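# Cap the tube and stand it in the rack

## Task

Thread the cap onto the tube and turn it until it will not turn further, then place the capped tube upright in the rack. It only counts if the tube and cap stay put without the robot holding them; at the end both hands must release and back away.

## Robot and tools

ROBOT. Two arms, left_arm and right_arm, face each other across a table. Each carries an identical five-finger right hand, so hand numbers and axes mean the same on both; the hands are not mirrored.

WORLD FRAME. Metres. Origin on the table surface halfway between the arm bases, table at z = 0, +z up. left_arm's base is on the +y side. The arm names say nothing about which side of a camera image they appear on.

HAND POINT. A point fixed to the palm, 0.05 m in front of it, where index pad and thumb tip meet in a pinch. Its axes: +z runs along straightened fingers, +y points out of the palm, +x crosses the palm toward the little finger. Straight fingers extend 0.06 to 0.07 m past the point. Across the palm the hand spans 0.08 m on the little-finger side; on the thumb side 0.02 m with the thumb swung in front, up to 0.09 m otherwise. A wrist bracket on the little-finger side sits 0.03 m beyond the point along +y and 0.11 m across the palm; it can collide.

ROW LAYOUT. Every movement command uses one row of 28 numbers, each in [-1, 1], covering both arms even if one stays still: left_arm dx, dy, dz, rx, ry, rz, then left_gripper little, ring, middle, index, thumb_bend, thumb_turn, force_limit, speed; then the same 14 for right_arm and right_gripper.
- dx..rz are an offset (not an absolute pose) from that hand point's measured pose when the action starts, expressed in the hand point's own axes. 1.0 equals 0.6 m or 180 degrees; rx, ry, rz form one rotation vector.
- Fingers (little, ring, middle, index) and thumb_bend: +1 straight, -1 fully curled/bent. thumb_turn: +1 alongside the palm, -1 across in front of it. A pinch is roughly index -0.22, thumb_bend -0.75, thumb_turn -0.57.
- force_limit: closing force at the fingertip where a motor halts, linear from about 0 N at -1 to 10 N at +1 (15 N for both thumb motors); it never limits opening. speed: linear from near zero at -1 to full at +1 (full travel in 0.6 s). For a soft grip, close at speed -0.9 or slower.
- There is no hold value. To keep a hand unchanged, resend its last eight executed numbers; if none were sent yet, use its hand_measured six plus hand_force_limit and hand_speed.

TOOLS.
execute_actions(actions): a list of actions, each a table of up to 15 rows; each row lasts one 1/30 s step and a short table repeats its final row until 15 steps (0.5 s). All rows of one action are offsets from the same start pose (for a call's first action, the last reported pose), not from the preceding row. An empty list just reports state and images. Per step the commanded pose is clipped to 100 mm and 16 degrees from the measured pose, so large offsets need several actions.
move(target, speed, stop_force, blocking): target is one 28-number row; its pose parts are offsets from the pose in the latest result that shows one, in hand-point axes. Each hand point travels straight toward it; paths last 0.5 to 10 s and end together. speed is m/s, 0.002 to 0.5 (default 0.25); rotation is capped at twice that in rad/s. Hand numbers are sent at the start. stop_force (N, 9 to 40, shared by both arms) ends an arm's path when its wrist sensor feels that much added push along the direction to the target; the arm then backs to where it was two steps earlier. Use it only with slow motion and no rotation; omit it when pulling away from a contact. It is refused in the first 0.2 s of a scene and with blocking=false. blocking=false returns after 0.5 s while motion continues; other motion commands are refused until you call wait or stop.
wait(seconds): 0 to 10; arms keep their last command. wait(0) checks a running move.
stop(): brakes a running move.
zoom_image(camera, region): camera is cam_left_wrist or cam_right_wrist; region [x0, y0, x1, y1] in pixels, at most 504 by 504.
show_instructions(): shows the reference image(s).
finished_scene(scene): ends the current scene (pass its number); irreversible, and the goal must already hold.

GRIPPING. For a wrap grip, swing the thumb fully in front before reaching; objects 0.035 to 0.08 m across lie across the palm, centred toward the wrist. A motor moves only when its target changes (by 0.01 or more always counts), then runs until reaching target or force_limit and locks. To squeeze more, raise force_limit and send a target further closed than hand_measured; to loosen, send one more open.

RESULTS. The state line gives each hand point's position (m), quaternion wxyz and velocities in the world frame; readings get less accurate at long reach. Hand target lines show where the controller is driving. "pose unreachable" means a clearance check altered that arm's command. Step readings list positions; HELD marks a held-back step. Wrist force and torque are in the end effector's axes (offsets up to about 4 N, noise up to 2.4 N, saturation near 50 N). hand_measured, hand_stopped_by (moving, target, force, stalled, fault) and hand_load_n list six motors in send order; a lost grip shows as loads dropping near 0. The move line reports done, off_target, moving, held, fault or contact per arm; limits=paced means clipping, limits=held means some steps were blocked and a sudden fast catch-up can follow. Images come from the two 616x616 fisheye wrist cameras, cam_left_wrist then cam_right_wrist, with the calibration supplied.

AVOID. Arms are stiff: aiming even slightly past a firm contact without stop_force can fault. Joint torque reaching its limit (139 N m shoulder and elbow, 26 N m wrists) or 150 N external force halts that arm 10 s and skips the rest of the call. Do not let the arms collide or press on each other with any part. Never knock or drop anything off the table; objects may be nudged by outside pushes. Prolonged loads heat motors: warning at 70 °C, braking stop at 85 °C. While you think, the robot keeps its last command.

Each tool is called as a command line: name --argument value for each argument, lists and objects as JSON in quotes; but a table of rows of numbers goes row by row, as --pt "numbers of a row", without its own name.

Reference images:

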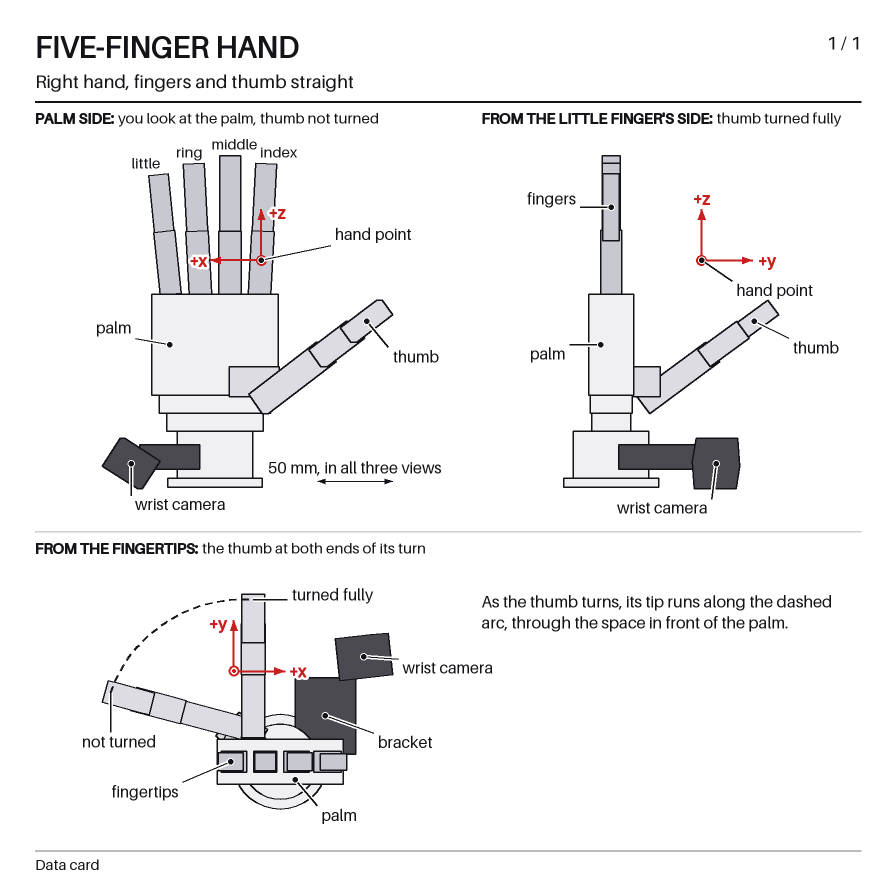

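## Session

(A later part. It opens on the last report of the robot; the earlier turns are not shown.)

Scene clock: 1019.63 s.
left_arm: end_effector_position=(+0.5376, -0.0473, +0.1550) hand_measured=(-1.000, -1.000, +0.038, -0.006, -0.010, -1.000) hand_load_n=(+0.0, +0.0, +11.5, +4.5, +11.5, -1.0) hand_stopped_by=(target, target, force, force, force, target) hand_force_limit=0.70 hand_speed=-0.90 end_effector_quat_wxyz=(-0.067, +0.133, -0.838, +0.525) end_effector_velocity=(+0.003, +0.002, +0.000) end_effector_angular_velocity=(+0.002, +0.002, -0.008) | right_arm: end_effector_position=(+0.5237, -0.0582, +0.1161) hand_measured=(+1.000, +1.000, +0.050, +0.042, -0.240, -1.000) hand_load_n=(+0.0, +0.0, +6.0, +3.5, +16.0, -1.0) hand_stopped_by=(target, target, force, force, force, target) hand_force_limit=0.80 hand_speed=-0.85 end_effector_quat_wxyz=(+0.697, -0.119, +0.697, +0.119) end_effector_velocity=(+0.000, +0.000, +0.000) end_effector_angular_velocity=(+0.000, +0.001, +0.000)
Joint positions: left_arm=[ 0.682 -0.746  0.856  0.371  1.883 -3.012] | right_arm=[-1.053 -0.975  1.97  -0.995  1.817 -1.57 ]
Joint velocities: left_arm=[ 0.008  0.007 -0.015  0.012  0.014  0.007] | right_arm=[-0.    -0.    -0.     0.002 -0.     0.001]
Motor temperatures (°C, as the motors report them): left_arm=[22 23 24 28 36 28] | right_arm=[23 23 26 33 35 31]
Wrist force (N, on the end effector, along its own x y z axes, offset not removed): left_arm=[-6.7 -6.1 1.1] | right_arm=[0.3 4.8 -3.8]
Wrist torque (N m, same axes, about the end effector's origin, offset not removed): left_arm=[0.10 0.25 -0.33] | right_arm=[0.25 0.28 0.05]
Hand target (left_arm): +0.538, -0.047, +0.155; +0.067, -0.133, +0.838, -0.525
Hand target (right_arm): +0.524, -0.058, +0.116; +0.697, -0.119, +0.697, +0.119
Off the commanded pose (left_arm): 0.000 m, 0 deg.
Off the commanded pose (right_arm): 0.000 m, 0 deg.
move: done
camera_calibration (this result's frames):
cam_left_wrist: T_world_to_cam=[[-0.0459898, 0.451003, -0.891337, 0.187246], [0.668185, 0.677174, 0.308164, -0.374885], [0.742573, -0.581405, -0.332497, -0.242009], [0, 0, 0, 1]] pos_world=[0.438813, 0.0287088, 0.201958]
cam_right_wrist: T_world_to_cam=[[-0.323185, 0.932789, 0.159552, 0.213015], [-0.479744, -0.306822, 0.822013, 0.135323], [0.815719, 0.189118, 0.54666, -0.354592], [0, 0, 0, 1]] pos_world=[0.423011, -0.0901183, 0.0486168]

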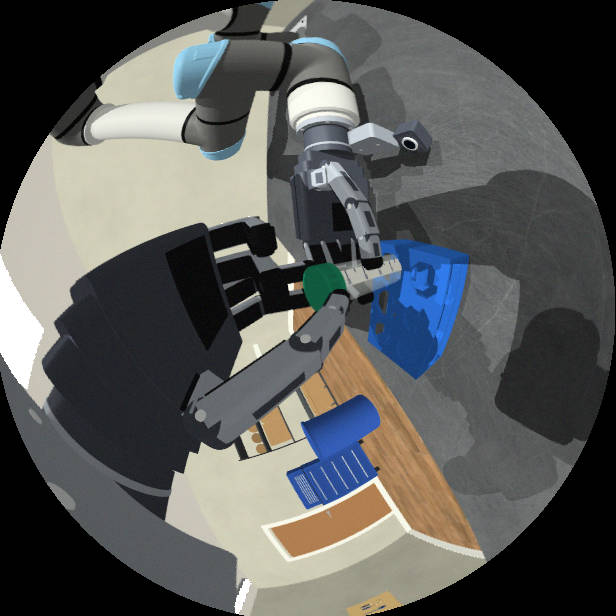

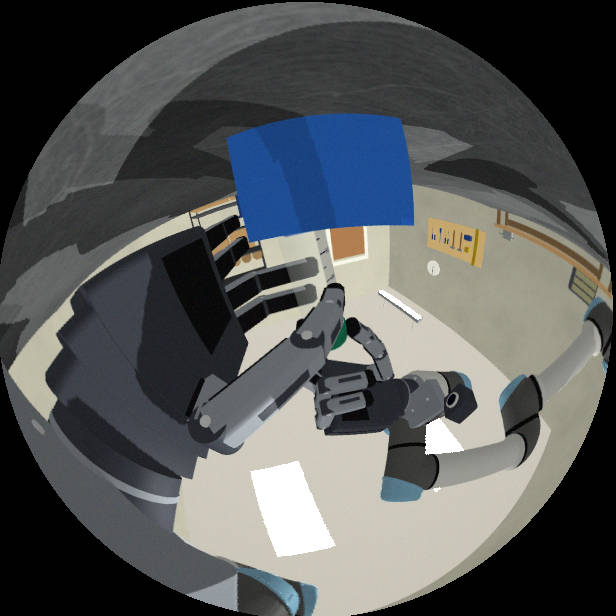

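move --target '[0,0,0,0,0,0,-1,-1,-0.36,-0.36,-0.46,-1,0.7,-0.9,0,0,0,0,0,0,1,1,1,1,0.6,-1,0.6,0.5]'

move --target '[-0.001,0.033,0.0165,0,0,0,-1,-1,-0.36,-0.36,-0.46,-1,0.7,-0.9,0,-0.1,-0.25,0,0,0,1,1,1,1,0.6,-1,0.6,0.5]' --speed 0.12

move --target '[-0.0005,0.02,0.01,0,0,0,-1,-1,-0.36,-0.36,-0.46,-1,0.7,-0.9,0,0,0,0,0,0,1,1,1,1,0.6,-1,0.6,0.5]' --speed 0.008 --stop_force 9

move --target '[0,0,0,0,0,0,-1,-1,0.25,0.25,0.2,-1,0.2,0,0,0,0,0,0,0,1,1,1,1,0.6,-1,0.6,0.5]'

move --target '[0,-0.15,-0.08,0,0,0,-1,-1,0.25,0.25,0.2,-1,0.2,0,0,0,0,0,0,0,1,1,1,1,0.6,-1,0.6,0.5]'

move --target '[0,0,-0.25,0,0,0,-1,-1,0.25,0.25,0.2,-1,0.2,0,0,0,0,0,0,0,1,1,1,1,0.6,-1,0.6,0.5]'

Scene clock: 1039.53 s.
left_arm: end_effector_position=(+0.5376, -0.0473, +0.1550) hand_measured=(-1.000, -1.000, +0.038, -0.006, -0.010, -1.000) hand_load_n=(+0.0, +0.0, +10.5, +3.5, +11.0, +0.0) hand_stopped_by=(target, target, force, force, force, target) hand_force_limit=0.70 hand_speed=-0.90 end_effector_quat_wxyz=(-0.067, +0.133, -0.838, +0.525) end_effector_velocity=(-0.001, -0.000, -0.000) end_effector_angular_velocity=(+0.000, +0.001, -0.001) | right_arm: end_effector_position=(+0.5237, -0.0582, +0.1161) hand_measured=(+1.000, +1.000, +1.000, +1.000, +0.600, -1.000) hand_load_n=(+0.0, +0.0, +0.0, +0.0, +0.0, +0.0) hand_stopped_by=(target, target, target, target, target, target) hand_force_limit=0.60 hand_speed=0.50 end_effector_quat_wxyz=(+0.697, -0.119, +0.697, +0.119) end_effector_velocity=(-0.000, +0.000, +0.000) end_effector_angular_velocity=(-0.001, -0.000, +0.000)
Joint positions: left_arm=[ 0.682 -0.746  0.856  0.371  1.883 -3.012] | right_arm=[-1.053 -0.975  1.97  -0.995  1.817 -1.57 ]
Joint velocities: left_arm=[-0.001 -0.     0.001  0.     0.001 -0.001] | right_arm=[-0.    -0.     0.     0.001 -0.    -0.001]
Motor temperatures (°C, as the motors report them): left_arm=[22 23 24 28 36 28] | right_arm=[23 23 26 33 35 31]
Wrist force (N, on the end effector, along its own x y z axes, offset not removed): left_arm=[0.4 -2.1 1.0] | right_arm=[-1.6 0.9 -1.3]
Wrist torque (N m, same axes, about the end effector's origin, offset not removed): left_arm=[-0.32 -0.29 -0.15] | right_arm=[0.24 0.17 -0.11]
Hand target (left_arm): +0.538, -0.047, +0.155; +0.067, -0.133, +0.838, -0.525
Hand target (right_arm): +0.524, -0.058, +0.116; +0.697, -0.119, +0.697, +0.119
Off the commanded pose (left_arm): 0.000 m, 0 deg.
Off the commanded pose (right_arm): 0.000 m, 0 deg.
move: done
camera_calibration (this result's frames):
cam_left_wrist: T_world_to_cam=[[-0.0460027, 0.451019, -0.891328, 0.187234], [0.668181, 0.677175, 0.30817, -0.374893], [0.742575, -0.581392, -0.332514, -0.242017], [0, 0, 0, 1]] pos_world=[0.438826, 0.028715, 0.201944]
cam_right_wrist: T_world_to_cam=[[-0.323186, 0.932788, 0.159553, 0.213015], [-0.479744, -0.306823, 0.822013, 0.135323], [0.815719, 0.189119, 0.54666, -0.354591], [0, 0, 0, 1]] pos_world=[0.42301, -0.0901182, 0.0486169]

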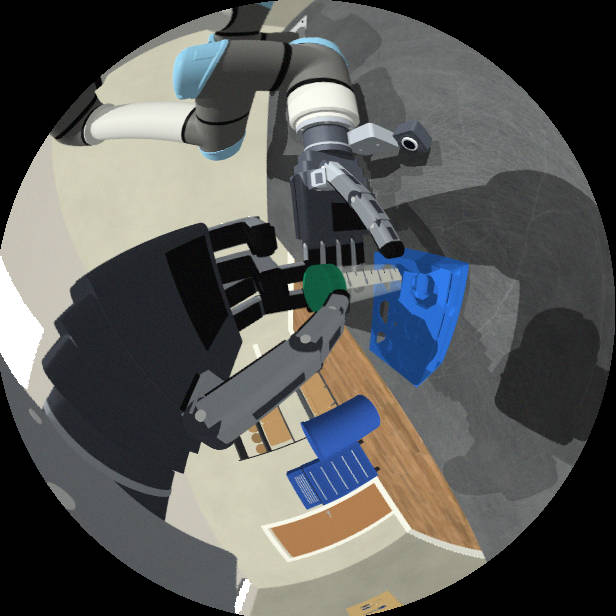

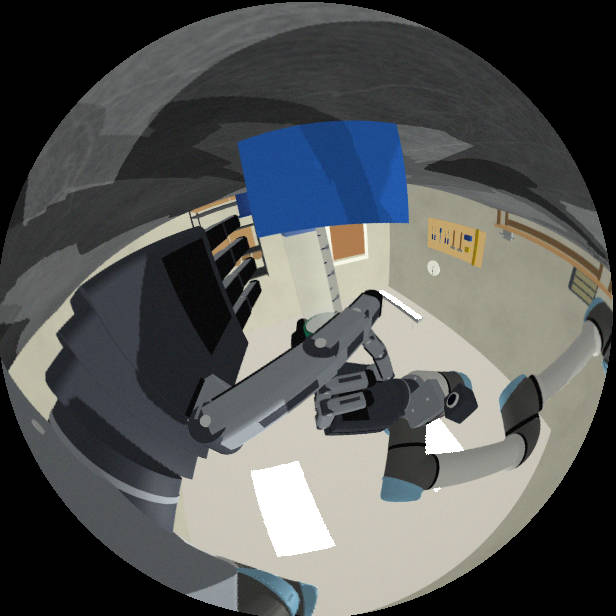

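Scene clock: 1041.37 s.
left_arm: end_effector_position=(+0.5377, -0.0474, +0.1329) hand_measured=(-1.000, -1.000, +0.038, -0.006, -0.010, -1.000) hand_load_n=(+0.0, +0.0, +12.0, +5.5, +10.5, +0.0) hand_stopped_by=(target, target, force, force, force, target) hand_force_limit=0.70 hand_speed=-0.90 end_effector_quat_wxyz=(-0.067, +0.133, -0.838, +0.525) end_effector_velocity=(+0.001, +0.000, -0.000) end_effector_angular_velocity=(+0.001, -0.001, +0.002) | right_arm: end_effector_position=(+0.4019, -0.1641, +0.1160) hand_measured=(+1.000, +1.000, +1.000, +1.000, +0.600, -1.000) hand_load_n=(+0.0, +0.0, +0.0, +0.0, +0.0, +0.0) hand_stopped_by=(target, target, target, target, target, target) hand_force_limit=0.60 hand_speed=0.50 end_effector_quat_wxyz=(+0.697, -0.119, +0.697, +0.119) end_effector_velocity=(-0.001, -0.001, +0.001) end_effector_angular_velocity=(+0.000, -0.002, +0.001)
Joint positions: left_arm=[ 0.682 -0.737  0.895  0.322  1.883 -3.012] | right_arm=[-1.127 -1.189  2.437 -1.246  1.743 -1.57 ]
Joint velocities: left_arm=[ 0.     0.     0.    -0.    -0.002 -0.   ] | right_arm=[-0.002 -0.003  0.004 -0.004 -0.003 -0.001]
Motor temperatures (°C, as the motors report them): left_arm=[22 23 24 28 36 28] | right_arm=[23 23 26 33 35 31]
Wrist force (N, on the end effector, along its own x y z axes, offset not removed): left_arm=[-3.3 -13.3 -6.6] | right_arm=[-3.4 -2.0 -1.1]
Wrist torque (N m, same axes, about the end effector's origin, offset not removed): left_arm=[0.74 0.20 -0.10] | right_arm=[-0.22 0.57 -0.25]
Hand target (left_arm): +0.538, -0.047, +0.133; +0.067, -0.133, +0.838, -0.525
Hand target (right_arm): +0.402, -0.164, +0.116; +0.697, -0.119, +0.697, +0.119
Off the commanded pose (left_arm): 0.000 m, 0 deg.
Off the commanded pose (right_arm): 0.000 m, 0 deg.
move: done
camera_calibration (this result's frames):
cam_left_wrist: T_world_to_cam=[[-0.0460034, 0.451041, -0.891317, 0.167574], [0.668166, 0.677179, 0.308193, -0.368033], [0.742589, -0.58137, -0.332523, -0.24952], [0, 0, 0, 1]] pos_world=[0.438907, 0.0285784, 0.179816]
cam_right_wrist: T_world_to_cam=[[-0.323157, 0.93279, 0.159604, 0.272467], [-0.479723, -0.306846, 0.822016, 0.0444107], [0.815742, 0.189074, 0.54664, -0.235159], [0, 0, 0, 1]] pos_world=[0.301184, -0.196065, 0.0485543]

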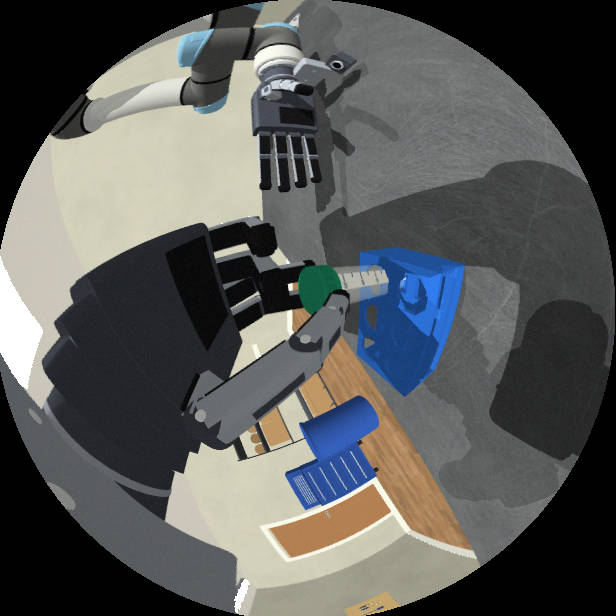

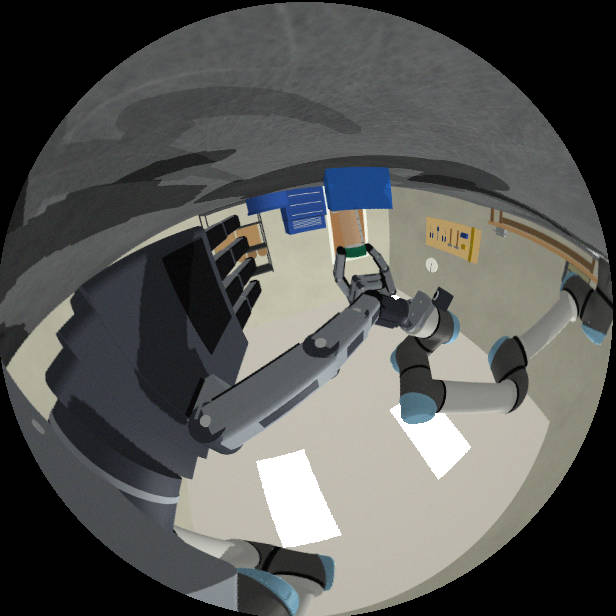

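Scene clock: 1043.27 s.
left_arm: end_effector_position=(+0.5377, -0.0476, +0.1196) hand_measured=(-1.000, -1.000, +0.036, -0.008, -0.018, -1.000) hand_load_n=(+0.0, +0.0, +0.0, +0.0, +0.0, +0.0) hand_stopped_by=(target, target, force, force, force, target) hand_force_limit=0.70 hand_speed=-0.90 end_effector_quat_wxyz=(-0.067, +0.133, -0.838, +0.525) end_effector_velocity=(+0.001, +0.001, -0.001) end_effector_angular_velocity=(-0.001, -0.000, +0.002) | right_arm: end_effector_position=(+0.4019, -0.1641, +0.1160) hand_measured=(+1.000, +1.000, +1.000, +1.000, +0.600, -1.000) hand_load_n=(+0.0, +0.0, +0.0, +0.0, +0.0, +0.0) hand_stopped_by=(target, target, target, target, target, target) hand_force_limit=0.60 hand_speed=0.50 end_effector_quat_wxyz=(+0.697, -0.119, +0.697, +0.119) end_effector_velocity=(-0.000, +0.000, -0.000) end_effector_angular_velocity=(-0.000, +0.002, +0.001)
Joint positions: left_arm=[ 0.682 -0.73   0.917  0.293  1.883 -3.012] | right_arm=[-1.127 -1.189  2.437 -1.246  1.743 -1.57 ]
Joint velocities: left_arm=[ 0.002  0.001  0.002 -0.003 -0.    -0.   ] | right_arm=[ 0.     0.     0.001  0.001 -0.001  0.001]
Motor temperatures (°C, as the motors report them): left_arm=[22 23 24 28 36 28] | right_arm=[23 23 26 33 35 31]
Wrist force (N, on the end effector, along its own x y z axes, offset not removed): left_arm=[-0.9 3.6 -2.3] | right_arm=[-0.7 0.1 1.7]
Wrist torque (N m, same axes, about the end effector's origin, offset not removed): left_arm=[0.98 0.09 0.10] | right_arm=[0.02 0.22 0.19]
Hand target (left_arm): +0.538, -0.048, +0.119; +0.067, -0.133, +0.838, -0.525
Hand target (right_arm): +0.402, -0.164, +0.116; +0.697, -0.119, +0.697, +0.119
Off the commanded pose (left_arm): 0.000 m, 0 deg.
Off the commanded pose (right_arm): 0.000 m, 0 deg.
move: done
camera_calibration (this result's frames):
cam_left_wrist: T_world_to_cam=[[-0.0459987, 0.451053, -0.891311, 0.155768], [0.66817, 0.67717, 0.308203, -0.363858], [0.742585, -0.581371, -0.332529, -0.253991], [0, 0, 0, 1]] pos_world=[0.438894, 0.0284716, 0.16652]
cam_right_wrist: T_world_to_cam=[[-0.323109, 0.932809, 0.159583, 0.272479], [-0.479765, -0.30681, 0.822006, 0.0444293], [0.815736, 0.189035, 0.546662, -0.235187], [0, 0, 0, 1]] pos_world=[0.301207, -0.196081, 0.0485635]

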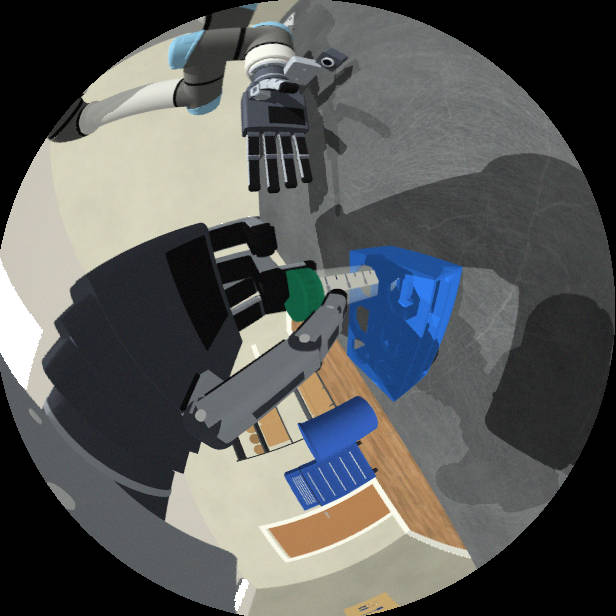

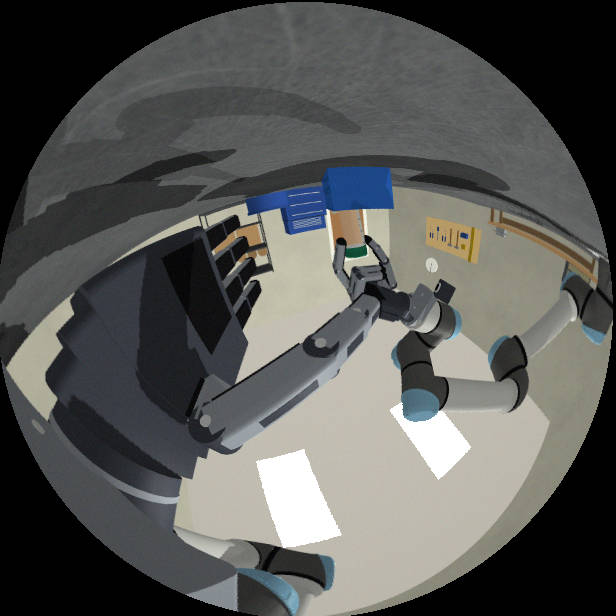

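Scene clock: 1043.77 s.
left_arm: end_effector_position=(+0.5377, -0.0476, +0.1196) hand_measured=(-1.000, -1.000, +0.250, +0.250, +0.200, -1.000) hand_load_n=(+0.0, +0.0, +0.0, +0.0, +0.0, +0.0) hand_stopped_by=(target, target, target, target, target, target) hand_force_limit=0.20 hand_speed=0.00 end_effector_quat_wxyz=(-0.067, +0.133, -0.838, +0.525) end_effector_velocity=(+0.000, -0.000, +0.000) end_effector_angular_velocity=(-0.000, -0.000, +0.000) | right_arm: end_effector_position=(+0.4019, -0.1641, +0.1160) hand_measured=(+1.000, +1.000, +1.000, +1.000, +0.600, -1.000) hand_load_n=(+0.0, +0.0, +0.0, +0.0, +0.0, +0.0) hand_stopped_by=(target, target, target, target, target, target) hand_force_limit=0.60 hand_speed=0.50 end_effector_quat_wxyz=(+0.697, -0.119, +0.697, +0.119) end_effector_velocity=(+0.001, +0.000, +0.001) end_effector_angular_velocity=(+0.002, -0.002, +0.000)
Joint positions: left_arm=[ 0.682 -0.73   0.917  0.293  1.883 -3.012] | right_arm=[-1.127 -1.189  2.437 -1.246  1.743 -1.57 ]
Joint velocities: left_arm=[ 0. -0. -0. -0. -0. -0.] | right_arm=[ 0.    -0.    -0.001 -0.    -0.     0.001]
Motor temperatures (°C, as the motors report them): left_arm=[22 23 24 28 36 28] | right_arm=[23 23 26 33 35 31]
Wrist force (N, on the end effector, along its own x y z axes, offset not removed): left_arm=[-0.7 1.4 -0.7] | right_arm=[-0.6 -1.0 1.7]
Wrist torque (N m, same axes, about the end effector's origin, offset not removed): left_arm=[0.31 0.01 0.07] | right_arm=[-0.21 -0.03 0.02]
Hand target (left_arm): +0.538, -0.048, +0.120; +0.067, -0.133, +0.838, -0.525
Hand target (right_arm): +0.402, -0.164, +0.116; +0.697, -0.119, +0.697, +0.119
Off the commanded pose (left_arm): 0.000 m, 0 deg.
Off the commanded pose (right_arm): 0.000 m, 0 deg.
move: done
camera_calibration (this result's frames):
cam_left_wrist: T_world_to_cam=[[-0.0459965, 0.45105, -0.891313, 0.15573], [0.668169, 0.677171, 0.308203, -0.363844], [0.742586, -0.581371, -0.332526, -0.254006], [0, 0, 0, 1]] pos_world=[0.438894, 0.0284711, 0.166478]
cam_right_wrist: T_world_to_cam=[[-0.323109, 0.93281, 0.159582, 0.272479], [-0.479761, -0.306808, 0.822009, 0.0444301], [0.815739, 0.189037, 0.546658, -0.235185], [0, 0, 0, 1]] pos_world=[0.301206, -0.196081, 0.0485612]

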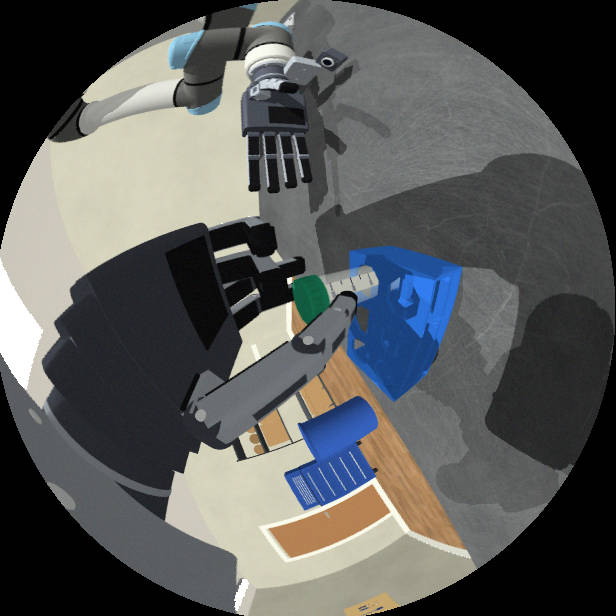

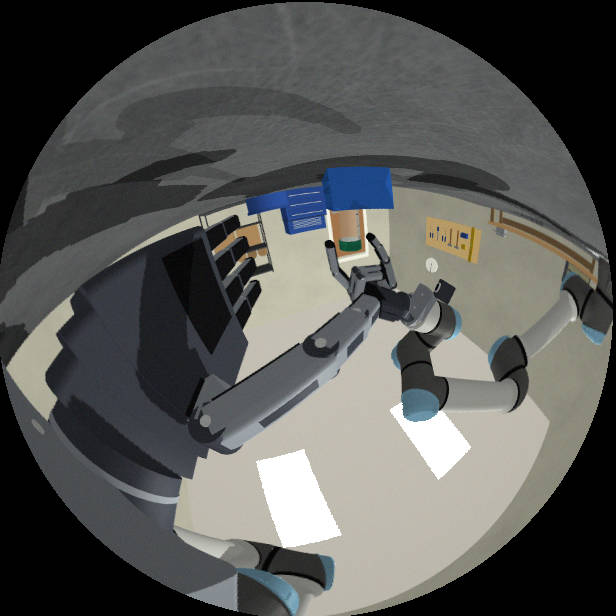

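Scene clock: 1044.73 s.
left_arm: end_effector_position=(+0.5392, -0.0435, +0.2213) hand_measured=(-1.000, -1.000, +0.250, +0.250, +0.200, -1.000) hand_load_n=(+0.0, +0.0, +0.0, +0.0, +0.0, +0.0) hand_stopped_by=(target, target, target, target, target, target) hand_force_limit=0.20 hand_speed=0.00 end_effector_quat_wxyz=(-0.067, +0.133, -0.838, +0.525) end_effector_velocity=(-0.001, -0.001, +0.001) end_effector_angular_velocity=(+0.003, +0.002, -0.002) | right_arm: end_effector_position=(+0.4019, -0.1641, +0.1160) hand_measured=(+1.000, +1.000, +1.000, +1.000, +0.600, -1.000) hand_load_n=(+0.0, +0.0, +0.0, +0.0, +0.0, +0.0) hand_stopped_by=(target, target, target, target, target, target) hand_force_limit=0.60 hand_speed=0.50 end_effector_quat_wxyz=(+0.697, -0.119, +0.697, +0.119) end_effector_velocity=(+0.001, +0.001, +0.001) end_effector_angular_velocity=(+0.001, -0.003, +0.001)
Joint positions: left_arm=[ 0.687 -0.758  0.707  0.532  1.888 -3.01 ] | right_arm=[-1.127 -1.189  2.437 -1.246  1.743 -1.57 ]
Joint velocities: left_arm=[-0.001  0.004 -0.013  0.012  0.001  0.001] | right_arm=[-0.    -0.    -0.002 -0.001 -0.001 -0.   ]
Motor temperatures (°C, as the motors report them): left_arm=[22 23 24 28 36 28] | right_arm=[23 23 26 33 35 31]
Wrist force (N, on the end effector, along its own x y z axes, offset not removed): left_arm=[0.8 -0.4 -0.7] | right_arm=[-4.6 0.8 0.3]
Wrist torque (N m, same axes, about the end effector's origin, offset not removed): left_arm=[0.43 -0.18 0.08] | right_arm=[0.25 0.70 -0.22]
Hand target (left_arm): +0.539, -0.043, +0.221; +0.067, -0.133, +0.838, -0.525
Hand target (right_arm): +0.402, -0.164, +0.116; +0.697, -0.119, +0.697, +0.119
Off the commanded pose (left_arm): 0.000 m, 0 deg.
Off the commanded pose (right_arm): 0.000 m, 0 deg.
move: done
camera_calibration (this result's frames):
cam_left_wrist: T_world_to_cam=[[-0.0458932, 0.450843, -0.891423, 0.244601], [0.668076, 0.677288, 0.308148, -0.398879], [0.742676, -0.581396, -0.33228, -0.218999], [0, 0, 0, 1]] pos_world=[0.440353, 0.0325541, 0.268187]
cam_right_wrist: T_world_to_cam=[[-0.323109, 0.93281, 0.159582, 0.272479], [-0.479761, -0.306808, 0.822009, 0.04443], [0.815739, 0.189037, 0.546658, -0.235185], [0, 0, 0, 1]] pos_world=[0.301206, -0.196081, 0.0485612]

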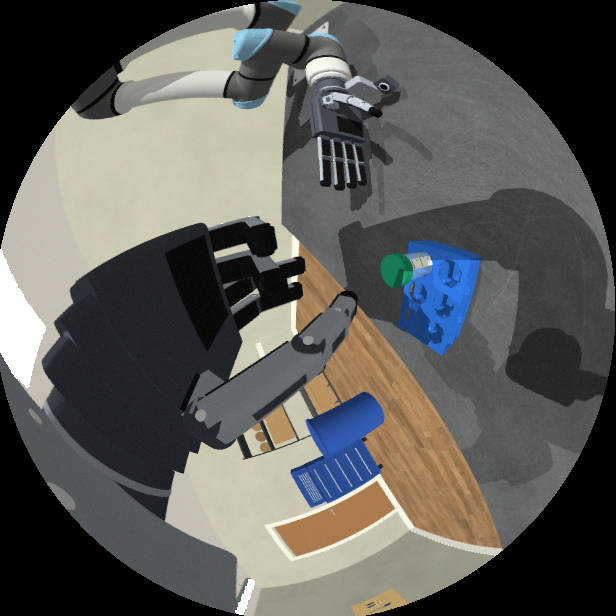

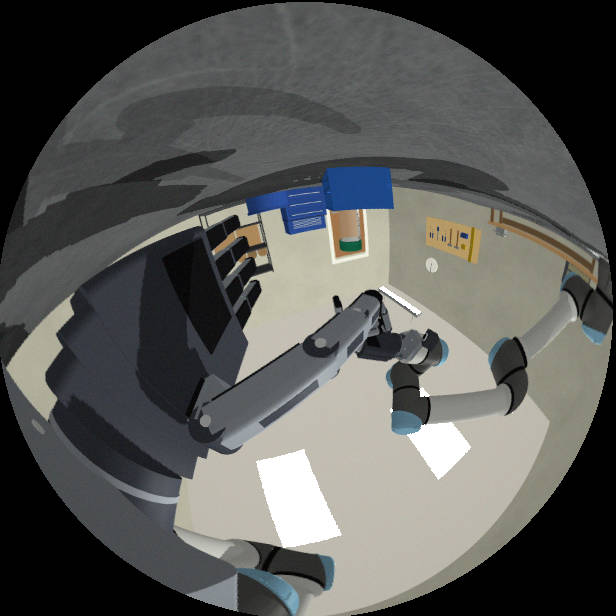

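Scene clock: 1045.90 s.
left_arm: end_effector_position=(+0.5014, +0.0856, +0.2873) hand_measured=(-1.000, -1.000, +0.250, +0.250, +0.200, -1.000) hand_load_n=(+0.0, +0.0, +0.0, +0.0, +0.0, +0.0) hand_stopped_by=(target, target, target, target, target, target) hand_force_limit=0.20 hand_speed=0.00 end_effector_quat_wxyz=(-0.067, +0.133, -0.838, +0.525) end_effector_velocity=(-0.002, +0.001, +0.001) end_effector_angular_velocity=(-0.001, -0.000, -0.002) | right_arm: end_effector_position=(+0.4019, -0.1641, +0.1160) hand_measured=(+1.000, +1.000, +1.000, +1.000, +0.600, -1.000) hand_load_n=(+0.0, +0.0, +0.0, +0.0, +0.0, +0.0) hand_stopped_by=(target, target, target, target, target, target) hand_force_limit=0.60 hand_speed=0.50 end_effector_quat_wxyz=(+0.697, -0.119, +0.697, +0.119) end_effector_velocity=(-0.001, -0.000, -0.001) end_effector_angular_velocity=(-0.002, +0.002, +0.000)
Joint positions: left_arm=[ 0.775 -1.088  1.086  0.499  1.965 -2.966] | right_arm=[-1.127 -1.189  2.437 -1.246  1.743 -1.57 ]
Joint velocities: left_arm=[-0.001 -0.005  0.006 -0.001  0.     0.   ] | right_arm=[ 0.     0.     0.001  0.001 -0.    -0.001]
Motor temperatures (°C, as the motors report them): left_arm=[22 23 24 28 36 28] | right_arm=[23 23 26 33 35 31]
Wrist force (N, on the end effector, along its own x y z axes, offset not removed): left_arm=[-0.5 1.1 1.0] | right_arm=[0.5 -0.1 -0.8]
Wrist torque (N m, same axes, about the end effector's origin, offset not removed): left_arm=[0.33 -0.08 0.10] | right_arm=[-0.02 0.10 0.13]
Hand target (left_arm): +0.501, +0.086, +0.287; +0.067, -0.133, +0.838, -0.525
Hand target (right_arm): +0.402, -0.164, +0.116; +0.697, -0.119, +0.697, +0.119
Off the commanded pose (left_arm): 0.000 m, 0 deg.
Off the commanded pose (right_arm): 0.000 m, 0 deg.
move: done
camera_calibration (this result's frames):
cam_left_wrist: T_world_to_cam=[[-0.0459138, 0.450966, -0.89136, 0.243456], [0.668108, 0.677226, 0.308215, -0.481421], [0.742646, -0.581374, -0.332388, -0.0939473], [0, 0, 0, 1]] pos_world=[0.402589, 0.161622, 0.334161]
cam_right_wrist: T_world_to_cam=[[-0.323109, 0.93281, 0.159582, 0.272479], [-0.479761, -0.306808, 0.822009, 0.0444301], [0.815739, 0.189037, 0.546658, -0.235185], [0, 0, 0, 1]] pos_world=[0.301206, -0.196081, 0.0485613]

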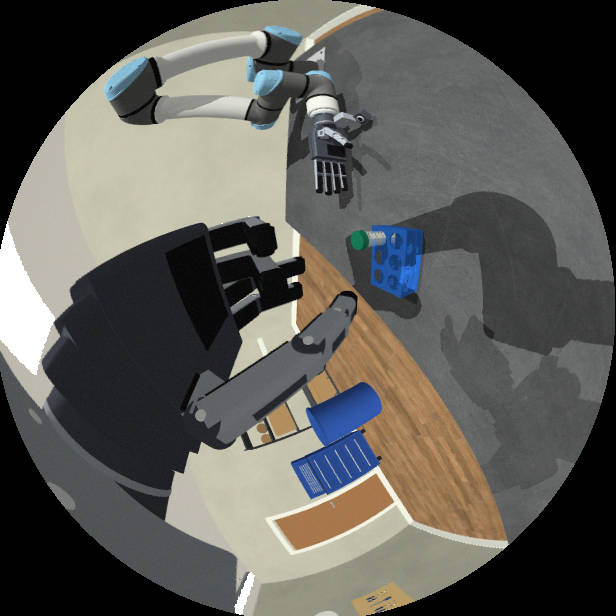

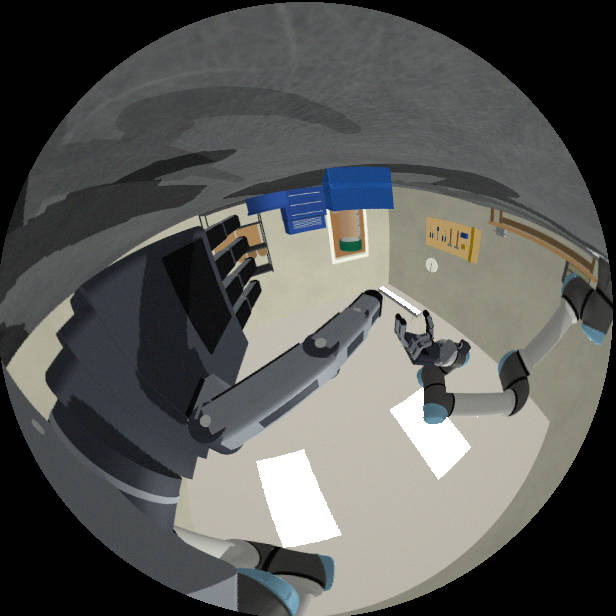

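It dropped into its seat on release.

finished_scene --scene 1

The scene is finished: the task was done.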